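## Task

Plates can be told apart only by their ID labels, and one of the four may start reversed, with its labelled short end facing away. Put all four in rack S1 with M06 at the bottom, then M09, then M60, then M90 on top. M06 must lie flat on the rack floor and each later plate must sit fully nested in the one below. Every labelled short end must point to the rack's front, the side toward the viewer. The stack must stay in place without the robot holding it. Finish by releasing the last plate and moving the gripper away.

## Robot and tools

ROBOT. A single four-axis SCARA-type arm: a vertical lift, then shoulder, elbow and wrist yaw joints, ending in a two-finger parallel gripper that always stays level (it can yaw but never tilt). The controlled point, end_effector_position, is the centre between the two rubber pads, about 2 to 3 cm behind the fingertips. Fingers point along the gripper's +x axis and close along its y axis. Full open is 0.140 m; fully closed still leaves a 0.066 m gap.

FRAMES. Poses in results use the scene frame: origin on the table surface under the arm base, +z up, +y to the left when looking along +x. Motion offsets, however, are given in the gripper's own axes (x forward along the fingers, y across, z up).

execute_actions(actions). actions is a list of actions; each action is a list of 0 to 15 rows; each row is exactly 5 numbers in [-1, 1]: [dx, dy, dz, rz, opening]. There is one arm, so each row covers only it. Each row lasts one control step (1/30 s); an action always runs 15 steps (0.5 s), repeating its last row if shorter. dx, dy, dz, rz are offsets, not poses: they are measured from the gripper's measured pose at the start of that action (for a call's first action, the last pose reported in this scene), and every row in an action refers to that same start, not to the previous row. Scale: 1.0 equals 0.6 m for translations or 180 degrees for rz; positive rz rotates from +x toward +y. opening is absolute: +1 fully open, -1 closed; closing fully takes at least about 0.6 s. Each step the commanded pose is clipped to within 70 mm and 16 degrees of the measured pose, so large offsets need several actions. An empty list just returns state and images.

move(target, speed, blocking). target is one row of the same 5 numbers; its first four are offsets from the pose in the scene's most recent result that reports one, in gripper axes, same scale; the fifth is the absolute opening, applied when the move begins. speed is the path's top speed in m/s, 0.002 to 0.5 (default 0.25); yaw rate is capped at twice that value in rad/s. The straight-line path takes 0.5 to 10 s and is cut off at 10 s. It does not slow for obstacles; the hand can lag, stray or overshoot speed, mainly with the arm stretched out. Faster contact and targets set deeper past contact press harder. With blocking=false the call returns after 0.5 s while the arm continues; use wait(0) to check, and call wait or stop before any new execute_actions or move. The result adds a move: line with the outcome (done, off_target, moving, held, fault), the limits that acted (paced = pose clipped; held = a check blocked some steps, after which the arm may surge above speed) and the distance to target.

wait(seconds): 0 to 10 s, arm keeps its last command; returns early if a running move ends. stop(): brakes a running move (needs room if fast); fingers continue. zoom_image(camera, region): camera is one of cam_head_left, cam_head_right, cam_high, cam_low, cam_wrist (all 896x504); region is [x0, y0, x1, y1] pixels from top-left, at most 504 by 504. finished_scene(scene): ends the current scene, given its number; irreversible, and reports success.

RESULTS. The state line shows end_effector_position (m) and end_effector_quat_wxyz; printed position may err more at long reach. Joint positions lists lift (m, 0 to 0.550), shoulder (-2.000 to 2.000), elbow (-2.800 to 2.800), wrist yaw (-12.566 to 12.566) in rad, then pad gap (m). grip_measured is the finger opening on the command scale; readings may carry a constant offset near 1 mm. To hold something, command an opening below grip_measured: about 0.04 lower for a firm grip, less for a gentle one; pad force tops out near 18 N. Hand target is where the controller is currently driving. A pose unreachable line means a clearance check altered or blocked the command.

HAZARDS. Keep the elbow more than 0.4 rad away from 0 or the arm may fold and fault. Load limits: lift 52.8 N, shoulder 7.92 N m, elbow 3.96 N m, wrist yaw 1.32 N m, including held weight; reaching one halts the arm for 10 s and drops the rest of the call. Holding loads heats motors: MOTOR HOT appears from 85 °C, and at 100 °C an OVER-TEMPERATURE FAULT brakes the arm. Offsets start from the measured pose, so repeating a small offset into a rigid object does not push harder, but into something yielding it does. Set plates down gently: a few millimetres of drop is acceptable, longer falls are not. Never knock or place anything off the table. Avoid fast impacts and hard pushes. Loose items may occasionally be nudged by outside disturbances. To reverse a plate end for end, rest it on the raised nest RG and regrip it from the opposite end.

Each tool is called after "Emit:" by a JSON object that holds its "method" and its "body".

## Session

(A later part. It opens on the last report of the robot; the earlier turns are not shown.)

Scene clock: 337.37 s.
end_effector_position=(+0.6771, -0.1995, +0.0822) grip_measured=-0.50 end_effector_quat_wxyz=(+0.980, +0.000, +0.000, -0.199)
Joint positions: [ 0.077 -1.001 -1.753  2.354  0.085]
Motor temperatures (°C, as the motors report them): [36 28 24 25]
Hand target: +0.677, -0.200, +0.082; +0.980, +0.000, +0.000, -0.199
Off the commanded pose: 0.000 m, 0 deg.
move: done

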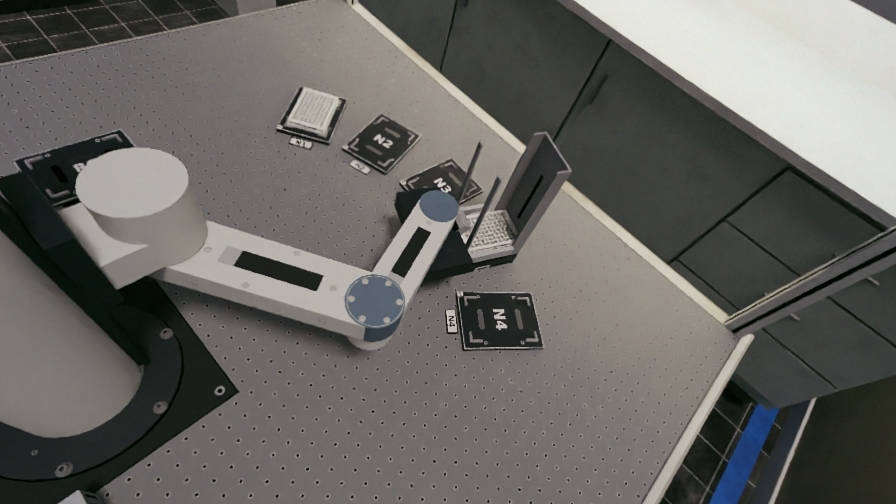

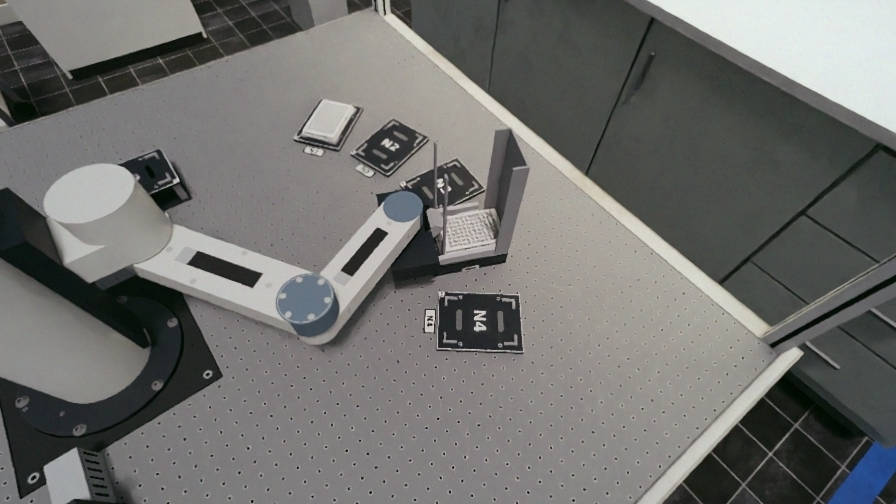

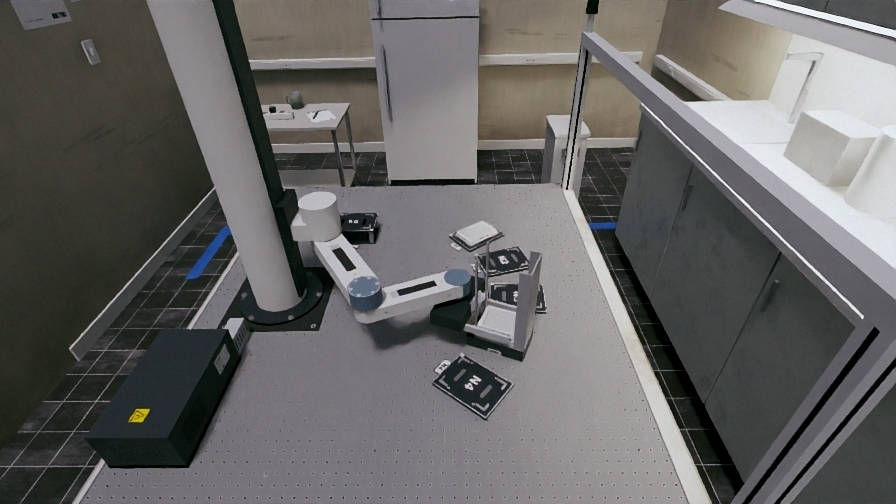

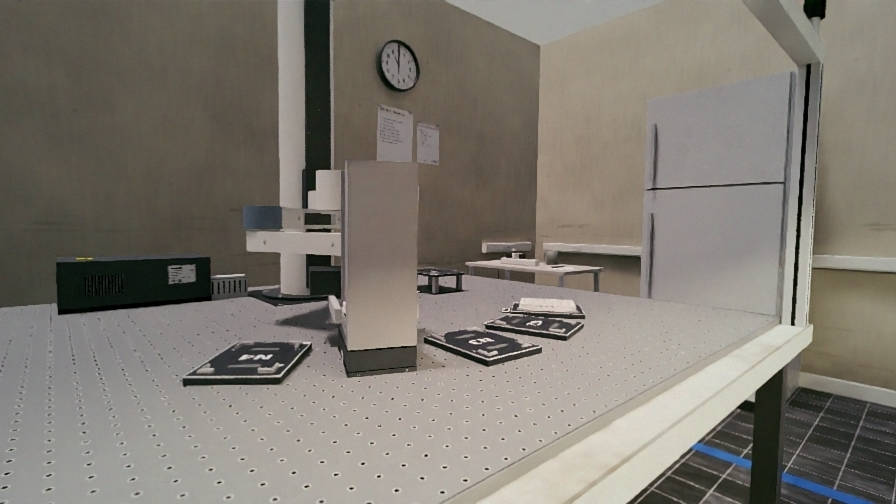

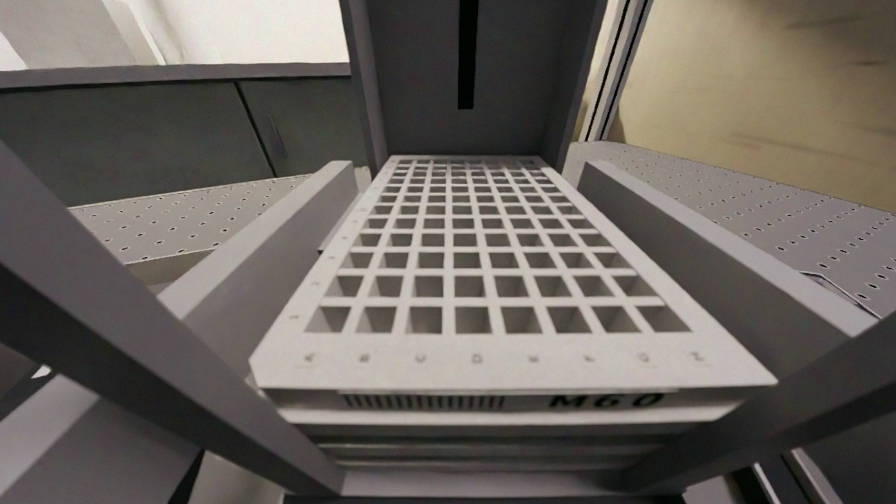

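Emit:
{"method": "execute_actions", "body": {"actions": [[[0,0,0,0,-0.48],[0,0,0,0,-0.44],[0,0,0,0,-0.3],[0,0,0,0,0.3]]]}}

Emit:
{"method": "move", "body": {"target": [-0.233,0,0.007,0,0.3], "speed": 0.35}}

Emit:
{"method": "move", "body": {"target": [-0.297,0.604,-0.061,0.333,0.3], "speed": 0.45}}

Emit:
{"method": "zoom_image", "body": {"camera": "cam_wrist", "region": [340,120,600,266]}}

Scene clock: 344.67 s.
end_effector_position=(+0.6771, -0.1995, +0.0822) grip_measured=+0.30 end_effector_quat_wxyz=(+0.980, +0.000, +0.000, -0.199)
Joint positions: [ 0.077 -1.001 -1.753  2.354  0.114]
Motor temperatures (°C, as the motors report them): [36 28 24 25]
Hand target: +0.677, -0.200, +0.082; +0.980, +0.000, +0.000, -0.199
Off the commanded pose: 0.000 m, 0 deg.

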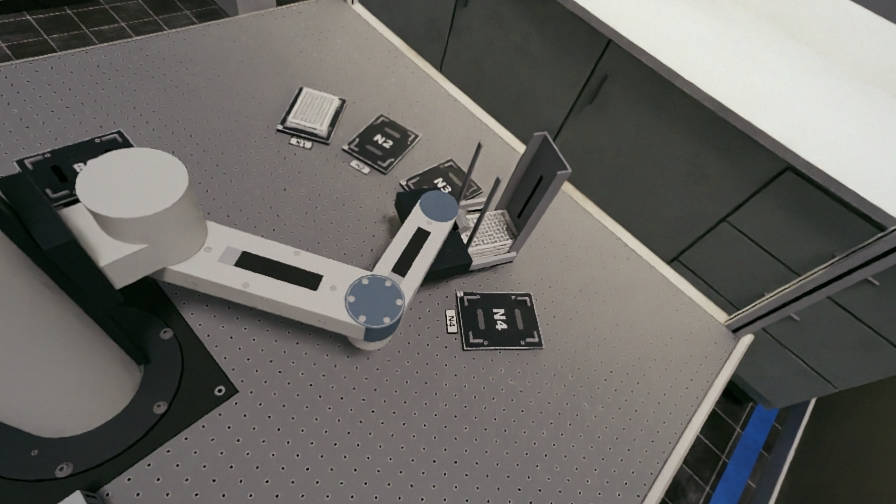

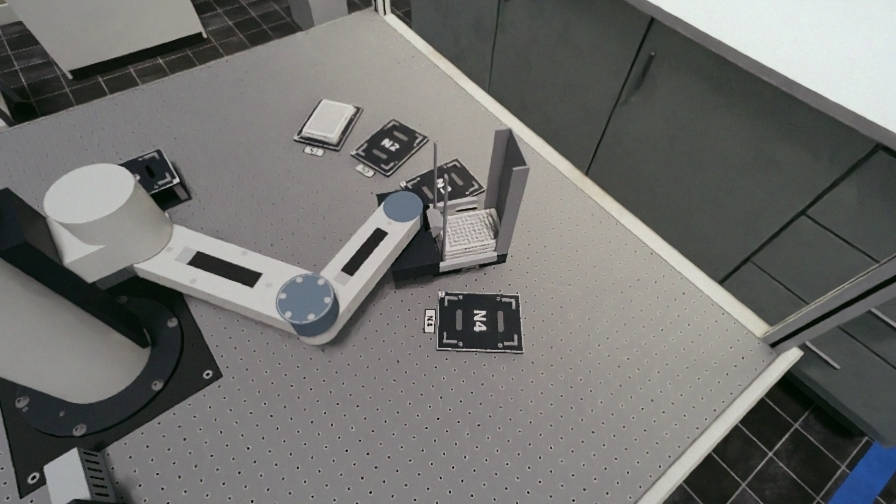

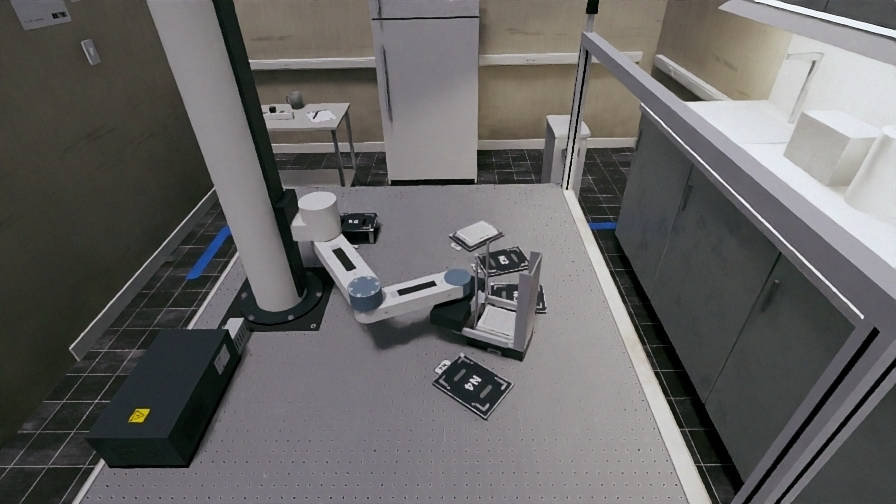

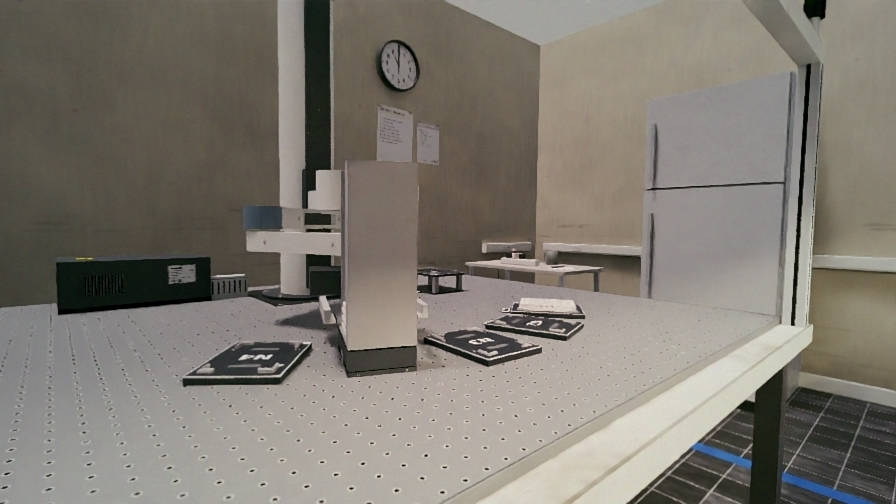

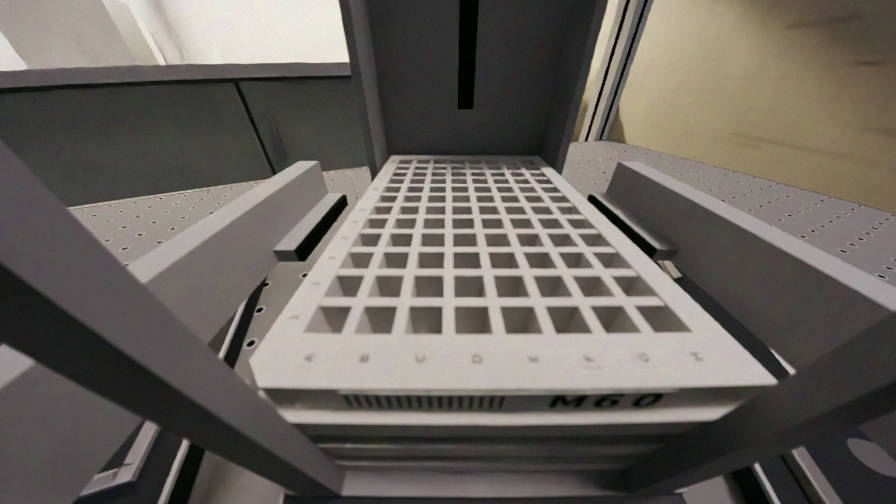

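Scene clock: 345.53 s.
end_effector_position=(+0.5484, -0.1449, +0.0863) grip_measured=+0.30 end_effector_quat_wxyz=(+0.980, +0.000, +0.000, -0.198)
Joint positions: [ 0.081 -1.272 -1.039  1.912  0.114]
Motor temperatures (°C, as the motors report them): [36 28 24 25]
Hand target: +0.548, -0.145, +0.086; +0.980, +0.000, +0.000, -0.199
Off the commanded pose: 0.000 m, 0 deg.
move: done

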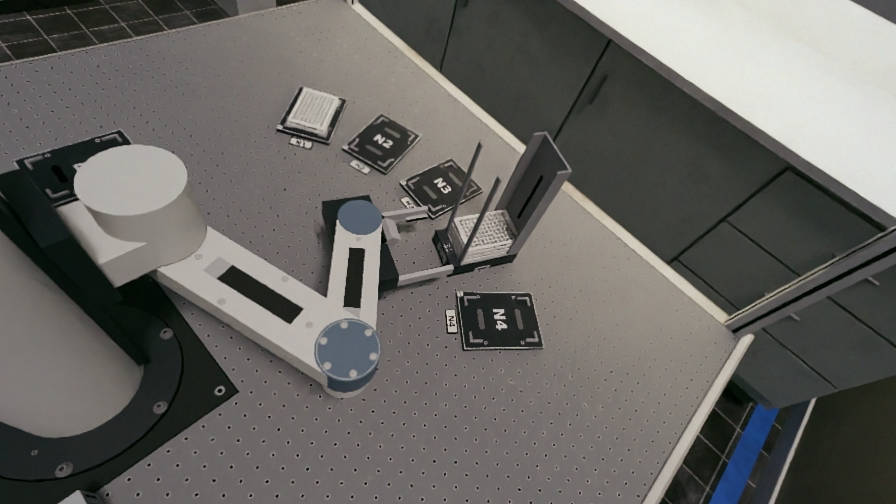

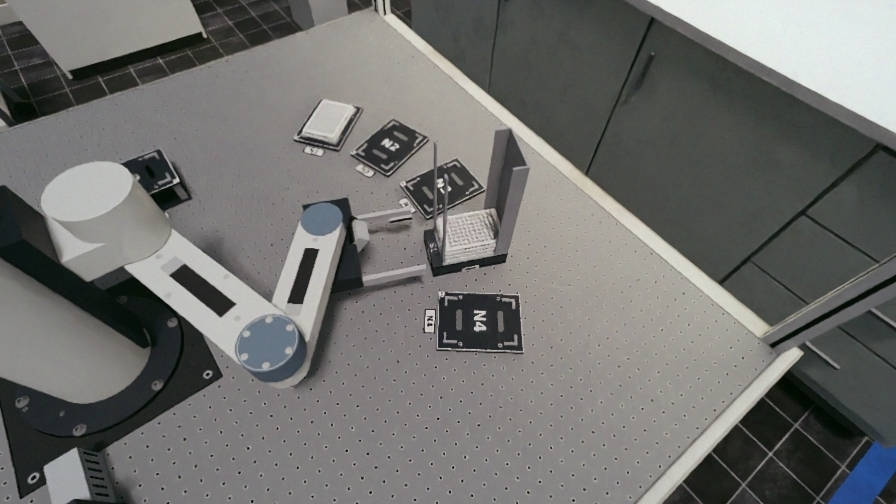

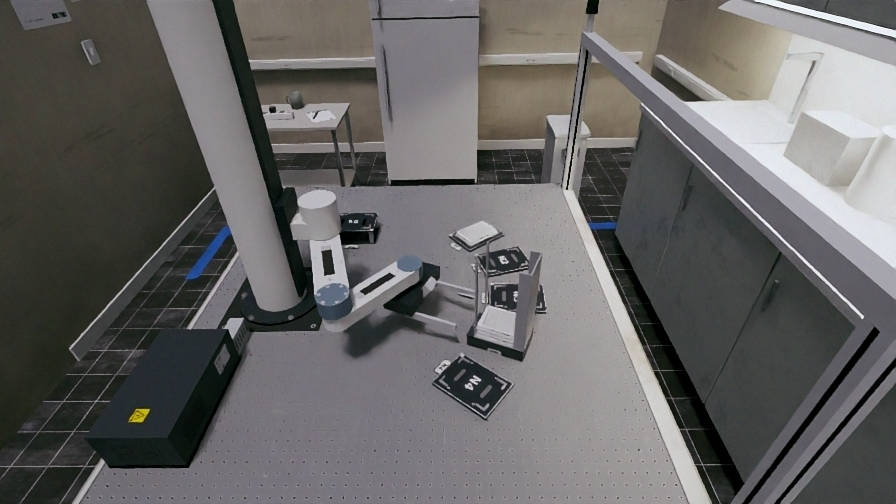

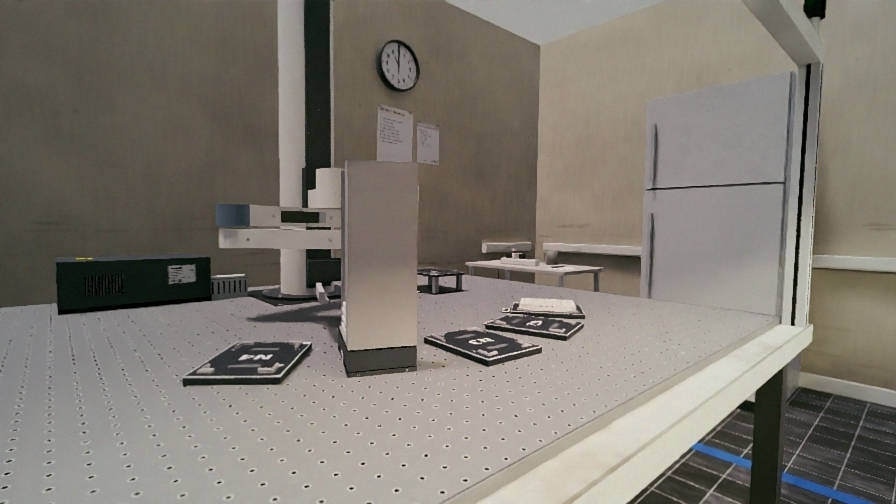

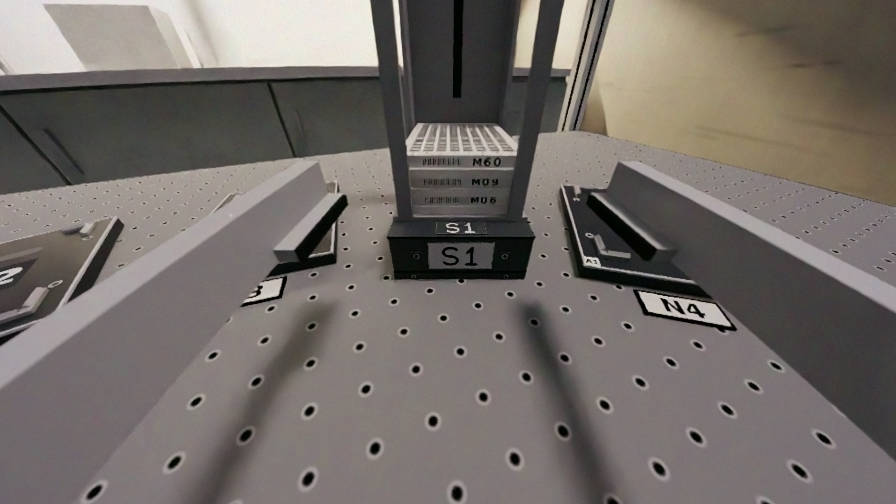

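Scene clock: 347.20 s.
end_effector_position=(+0.5255, +0.2582, +0.0497) grip_measured=+0.30 end_effector_quat_wxyz=(+0.948, +0.000, +0.000, +0.318)
Joint positions: [ 0.045 -0.23  -1.2    2.076  0.114]
Motor temperatures (°C, as the motors report them): [36 28 24 25]
Hand target: +0.526, +0.258, +0.050; +0.948, +0.000, +0.000, +0.318
Off the commanded pose: 0.000 m, 0 deg.
move: done

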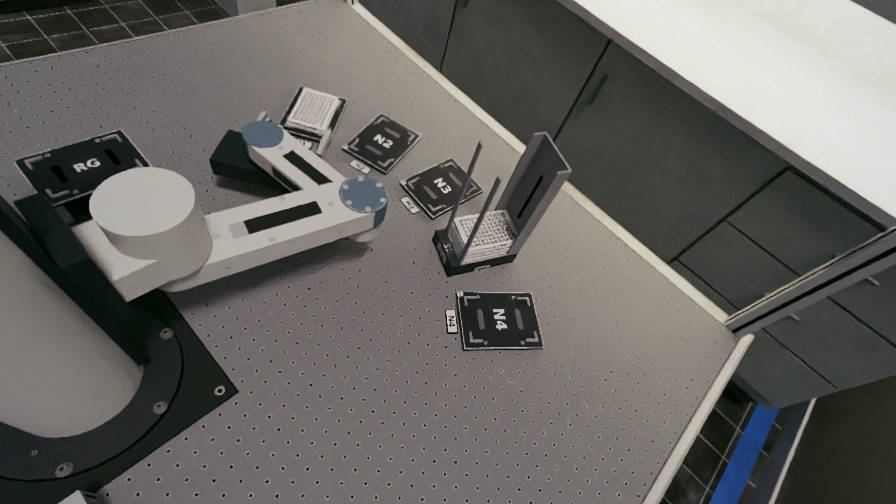

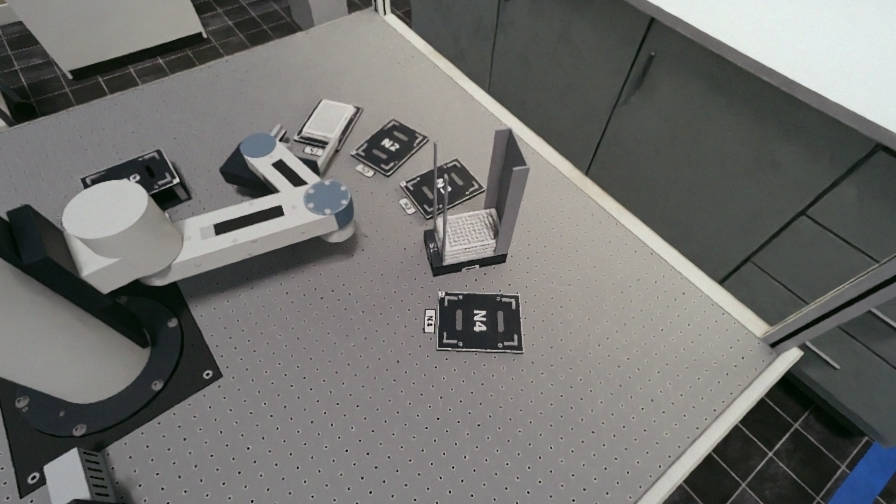

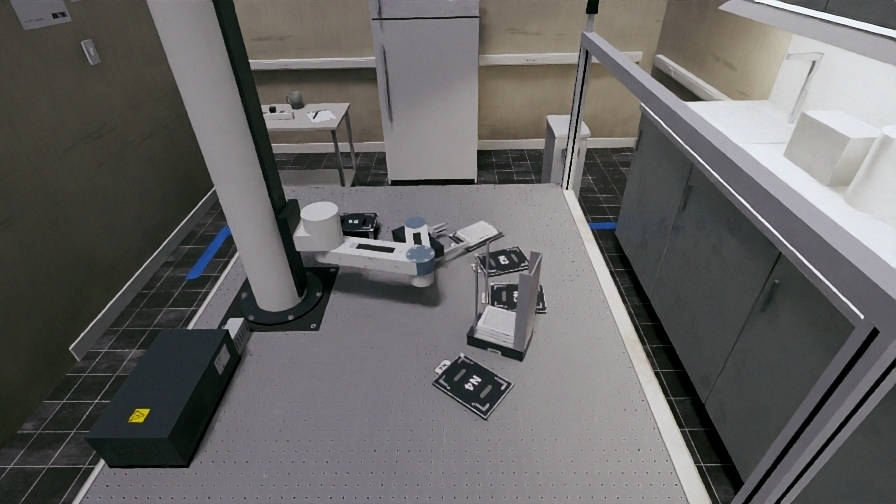

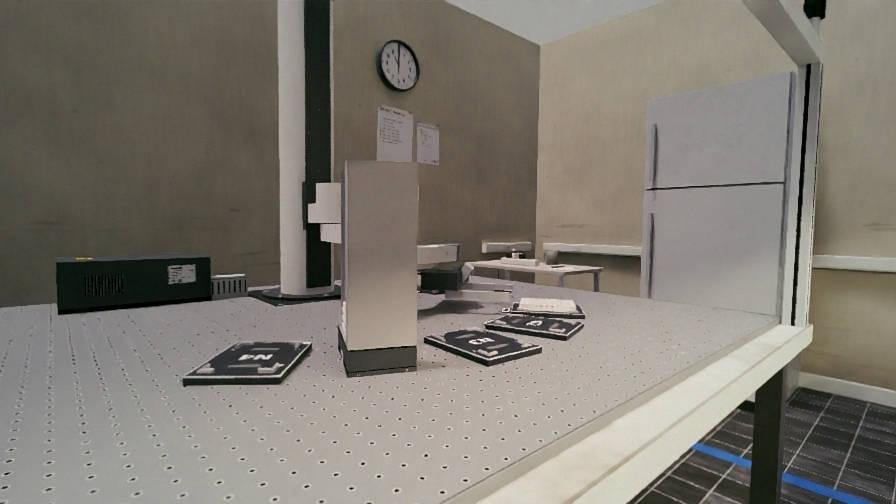

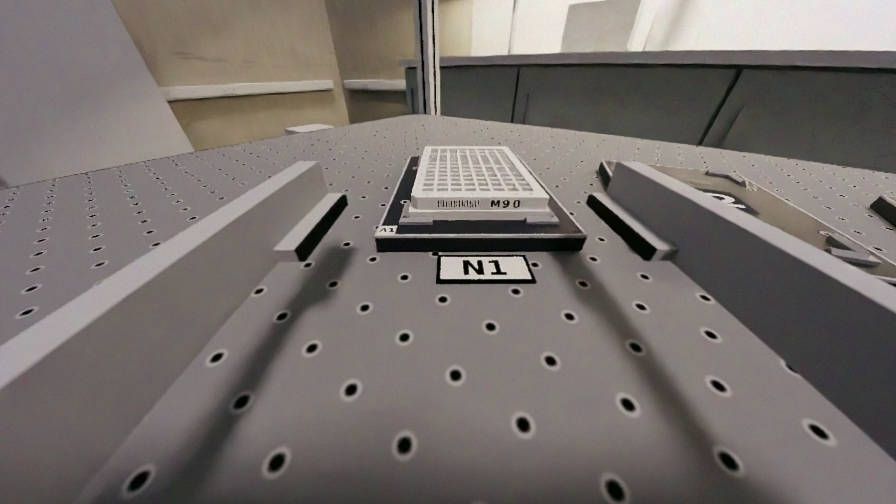

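Region (340, 120, 600, 266) of cam_wrist's 896x504 image, scaled by 1.938, with more detail than that image has; it fills the top 283 rows of this view, and the rest is white.

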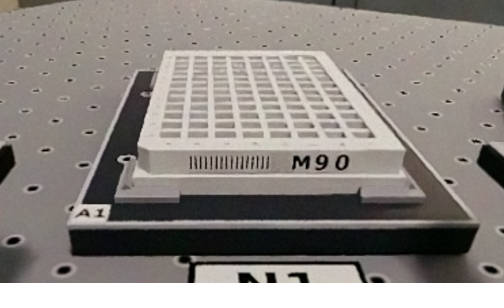

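Emit:
{"method": "move", "body": {"target": [0.197,-0.016,-0.004,0.005,0], "speed": 0.25}}

Scene clock: 354.87 s.
end_effector_position=(+0.6258, +0.3216, +0.0474) grip_measured=+0.00 end_effector_quat_wxyz=(+0.946, +0.000, +0.000, +0.325)
Joint positions: [ 0.042  0.012 -1.837  2.487  0.103]
Motor temperatures (°C, as the motors report them): [36 28 24 25]
Hand target: +0.626, +0.322, +0.047; +0.946, +0.000, +0.000, +0.325
Off the commanded pose: 0.000 m, 0 deg.
move: done

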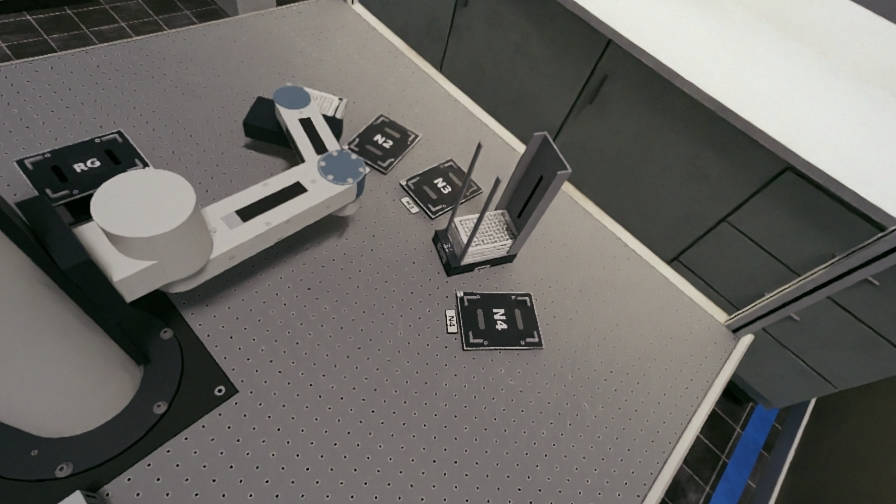

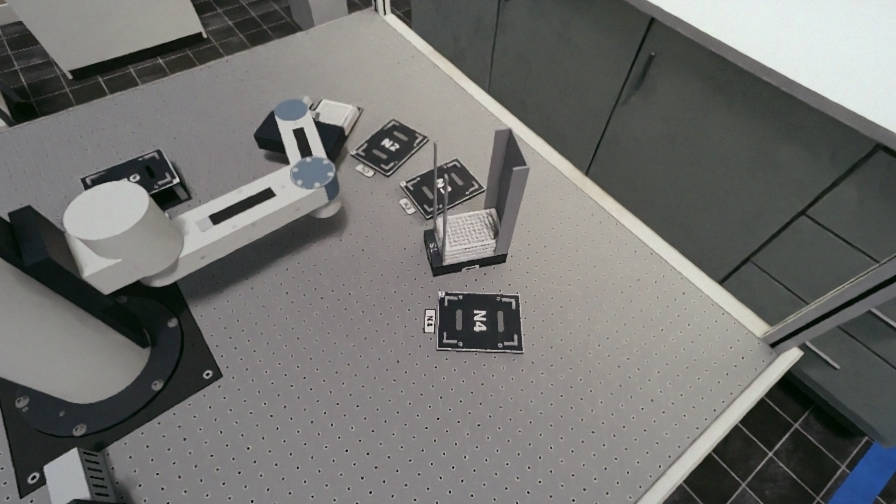

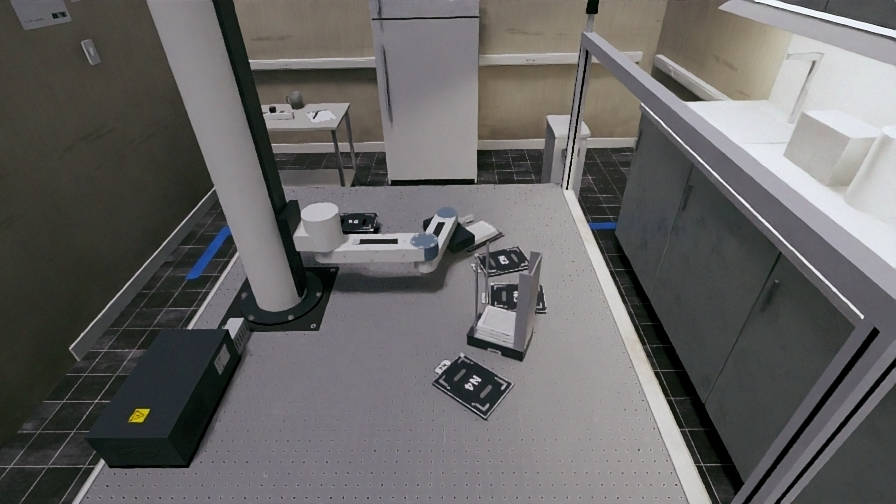

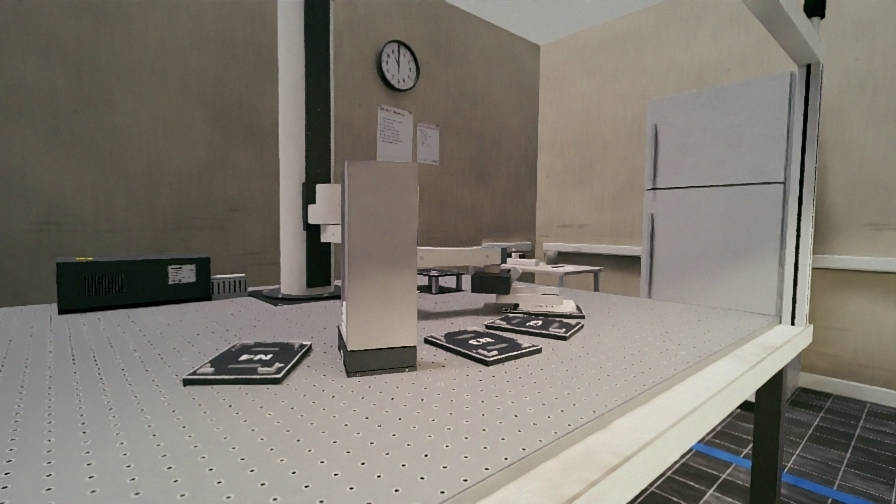

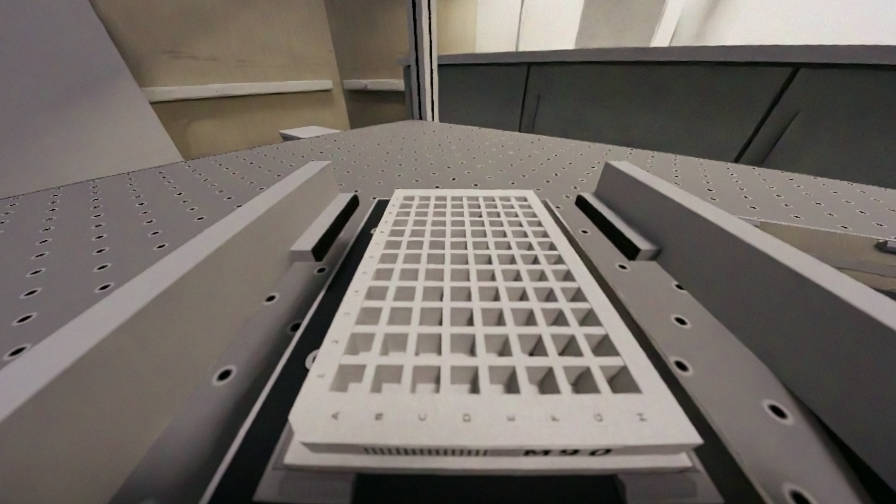

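Emit:
{"method": "move", "body": {"target": [-0.003,0.0005,-0.0325,-0.002,-0.2], "speed": 0.06}}

Scene clock: 360.93 s.
end_effector_position=(+0.6241, +0.3209, +0.0278) grip_measured=-0.20 end_effector_quat_wxyz=(+0.947, +0.000, +0.000, +0.322)
Joint positions: [ 0.023  0.009 -1.825  2.472  0.096]
Motor temperatures (°C, as the motors report them): [36 28 24 25]
Hand target: +0.624, +0.321, +0.028; +0.947, +0.000, +0.000, +0.322
Off the commanded pose: 0.000 m, 0 deg.
move: done

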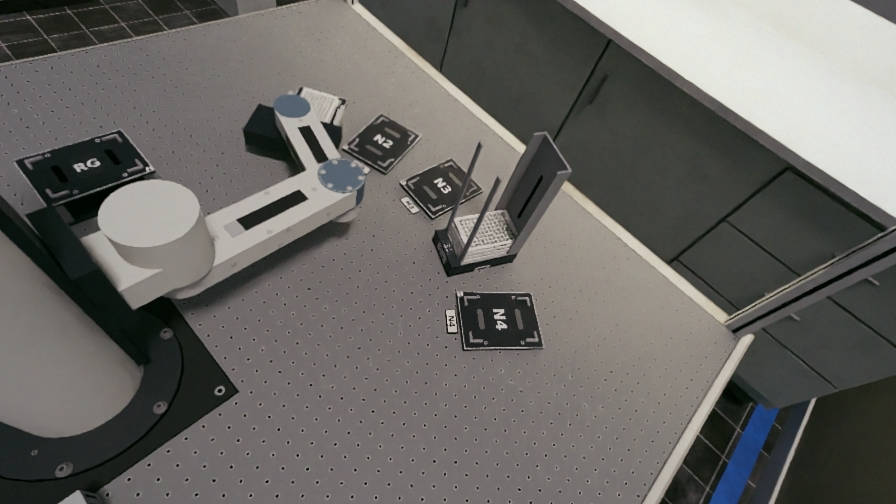

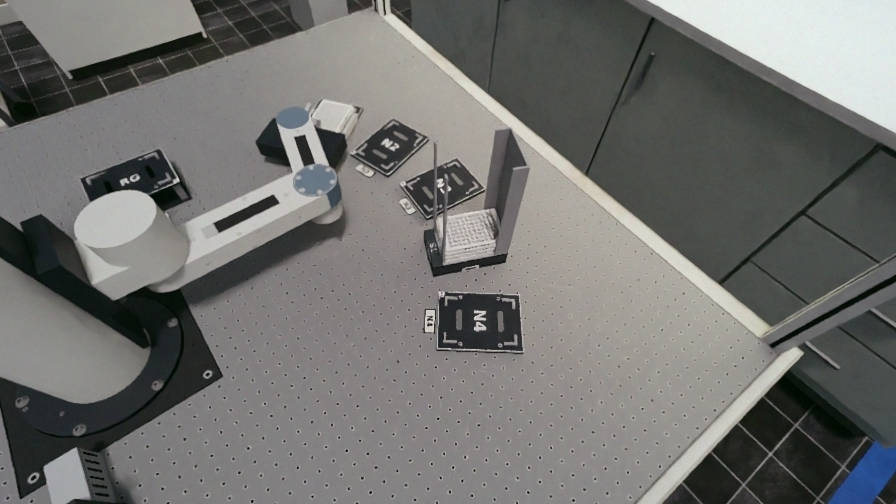

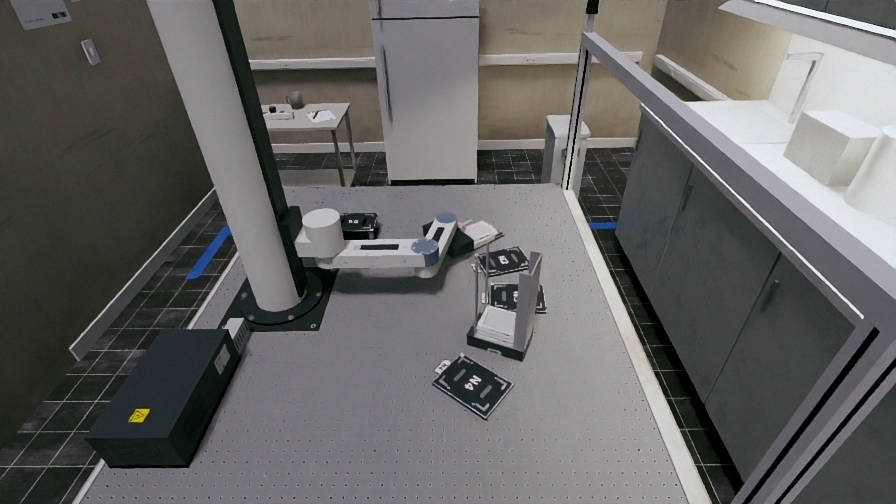

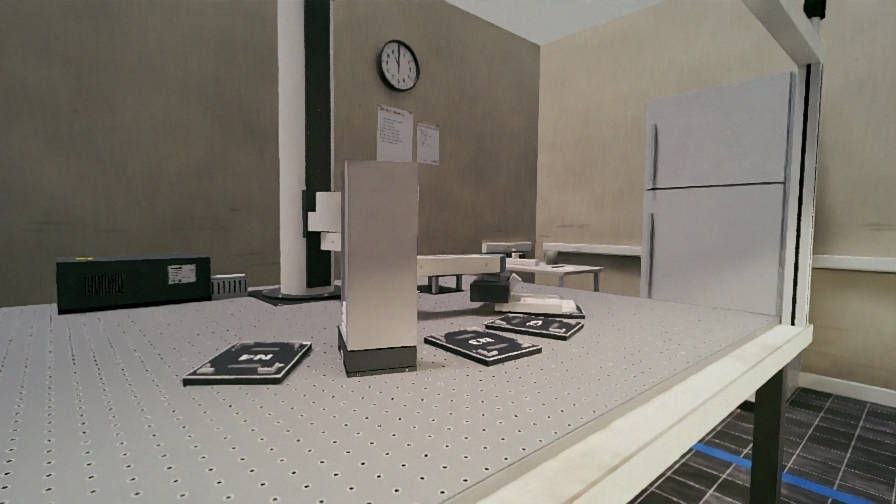

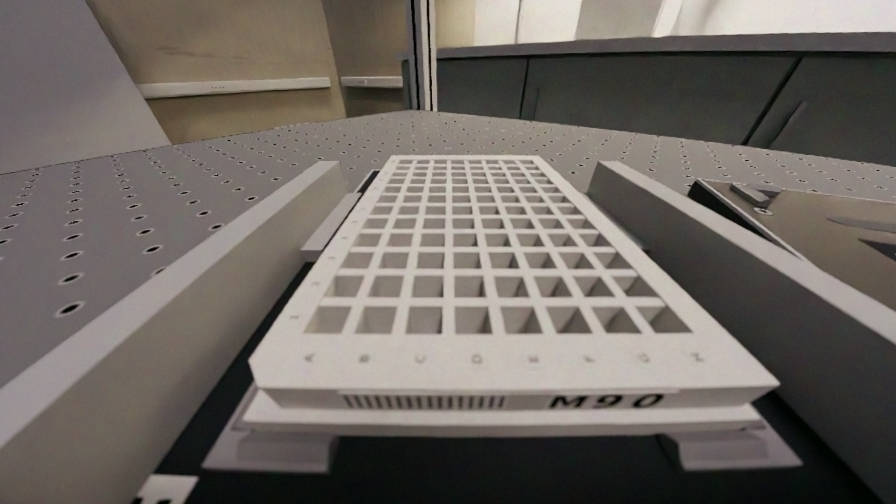

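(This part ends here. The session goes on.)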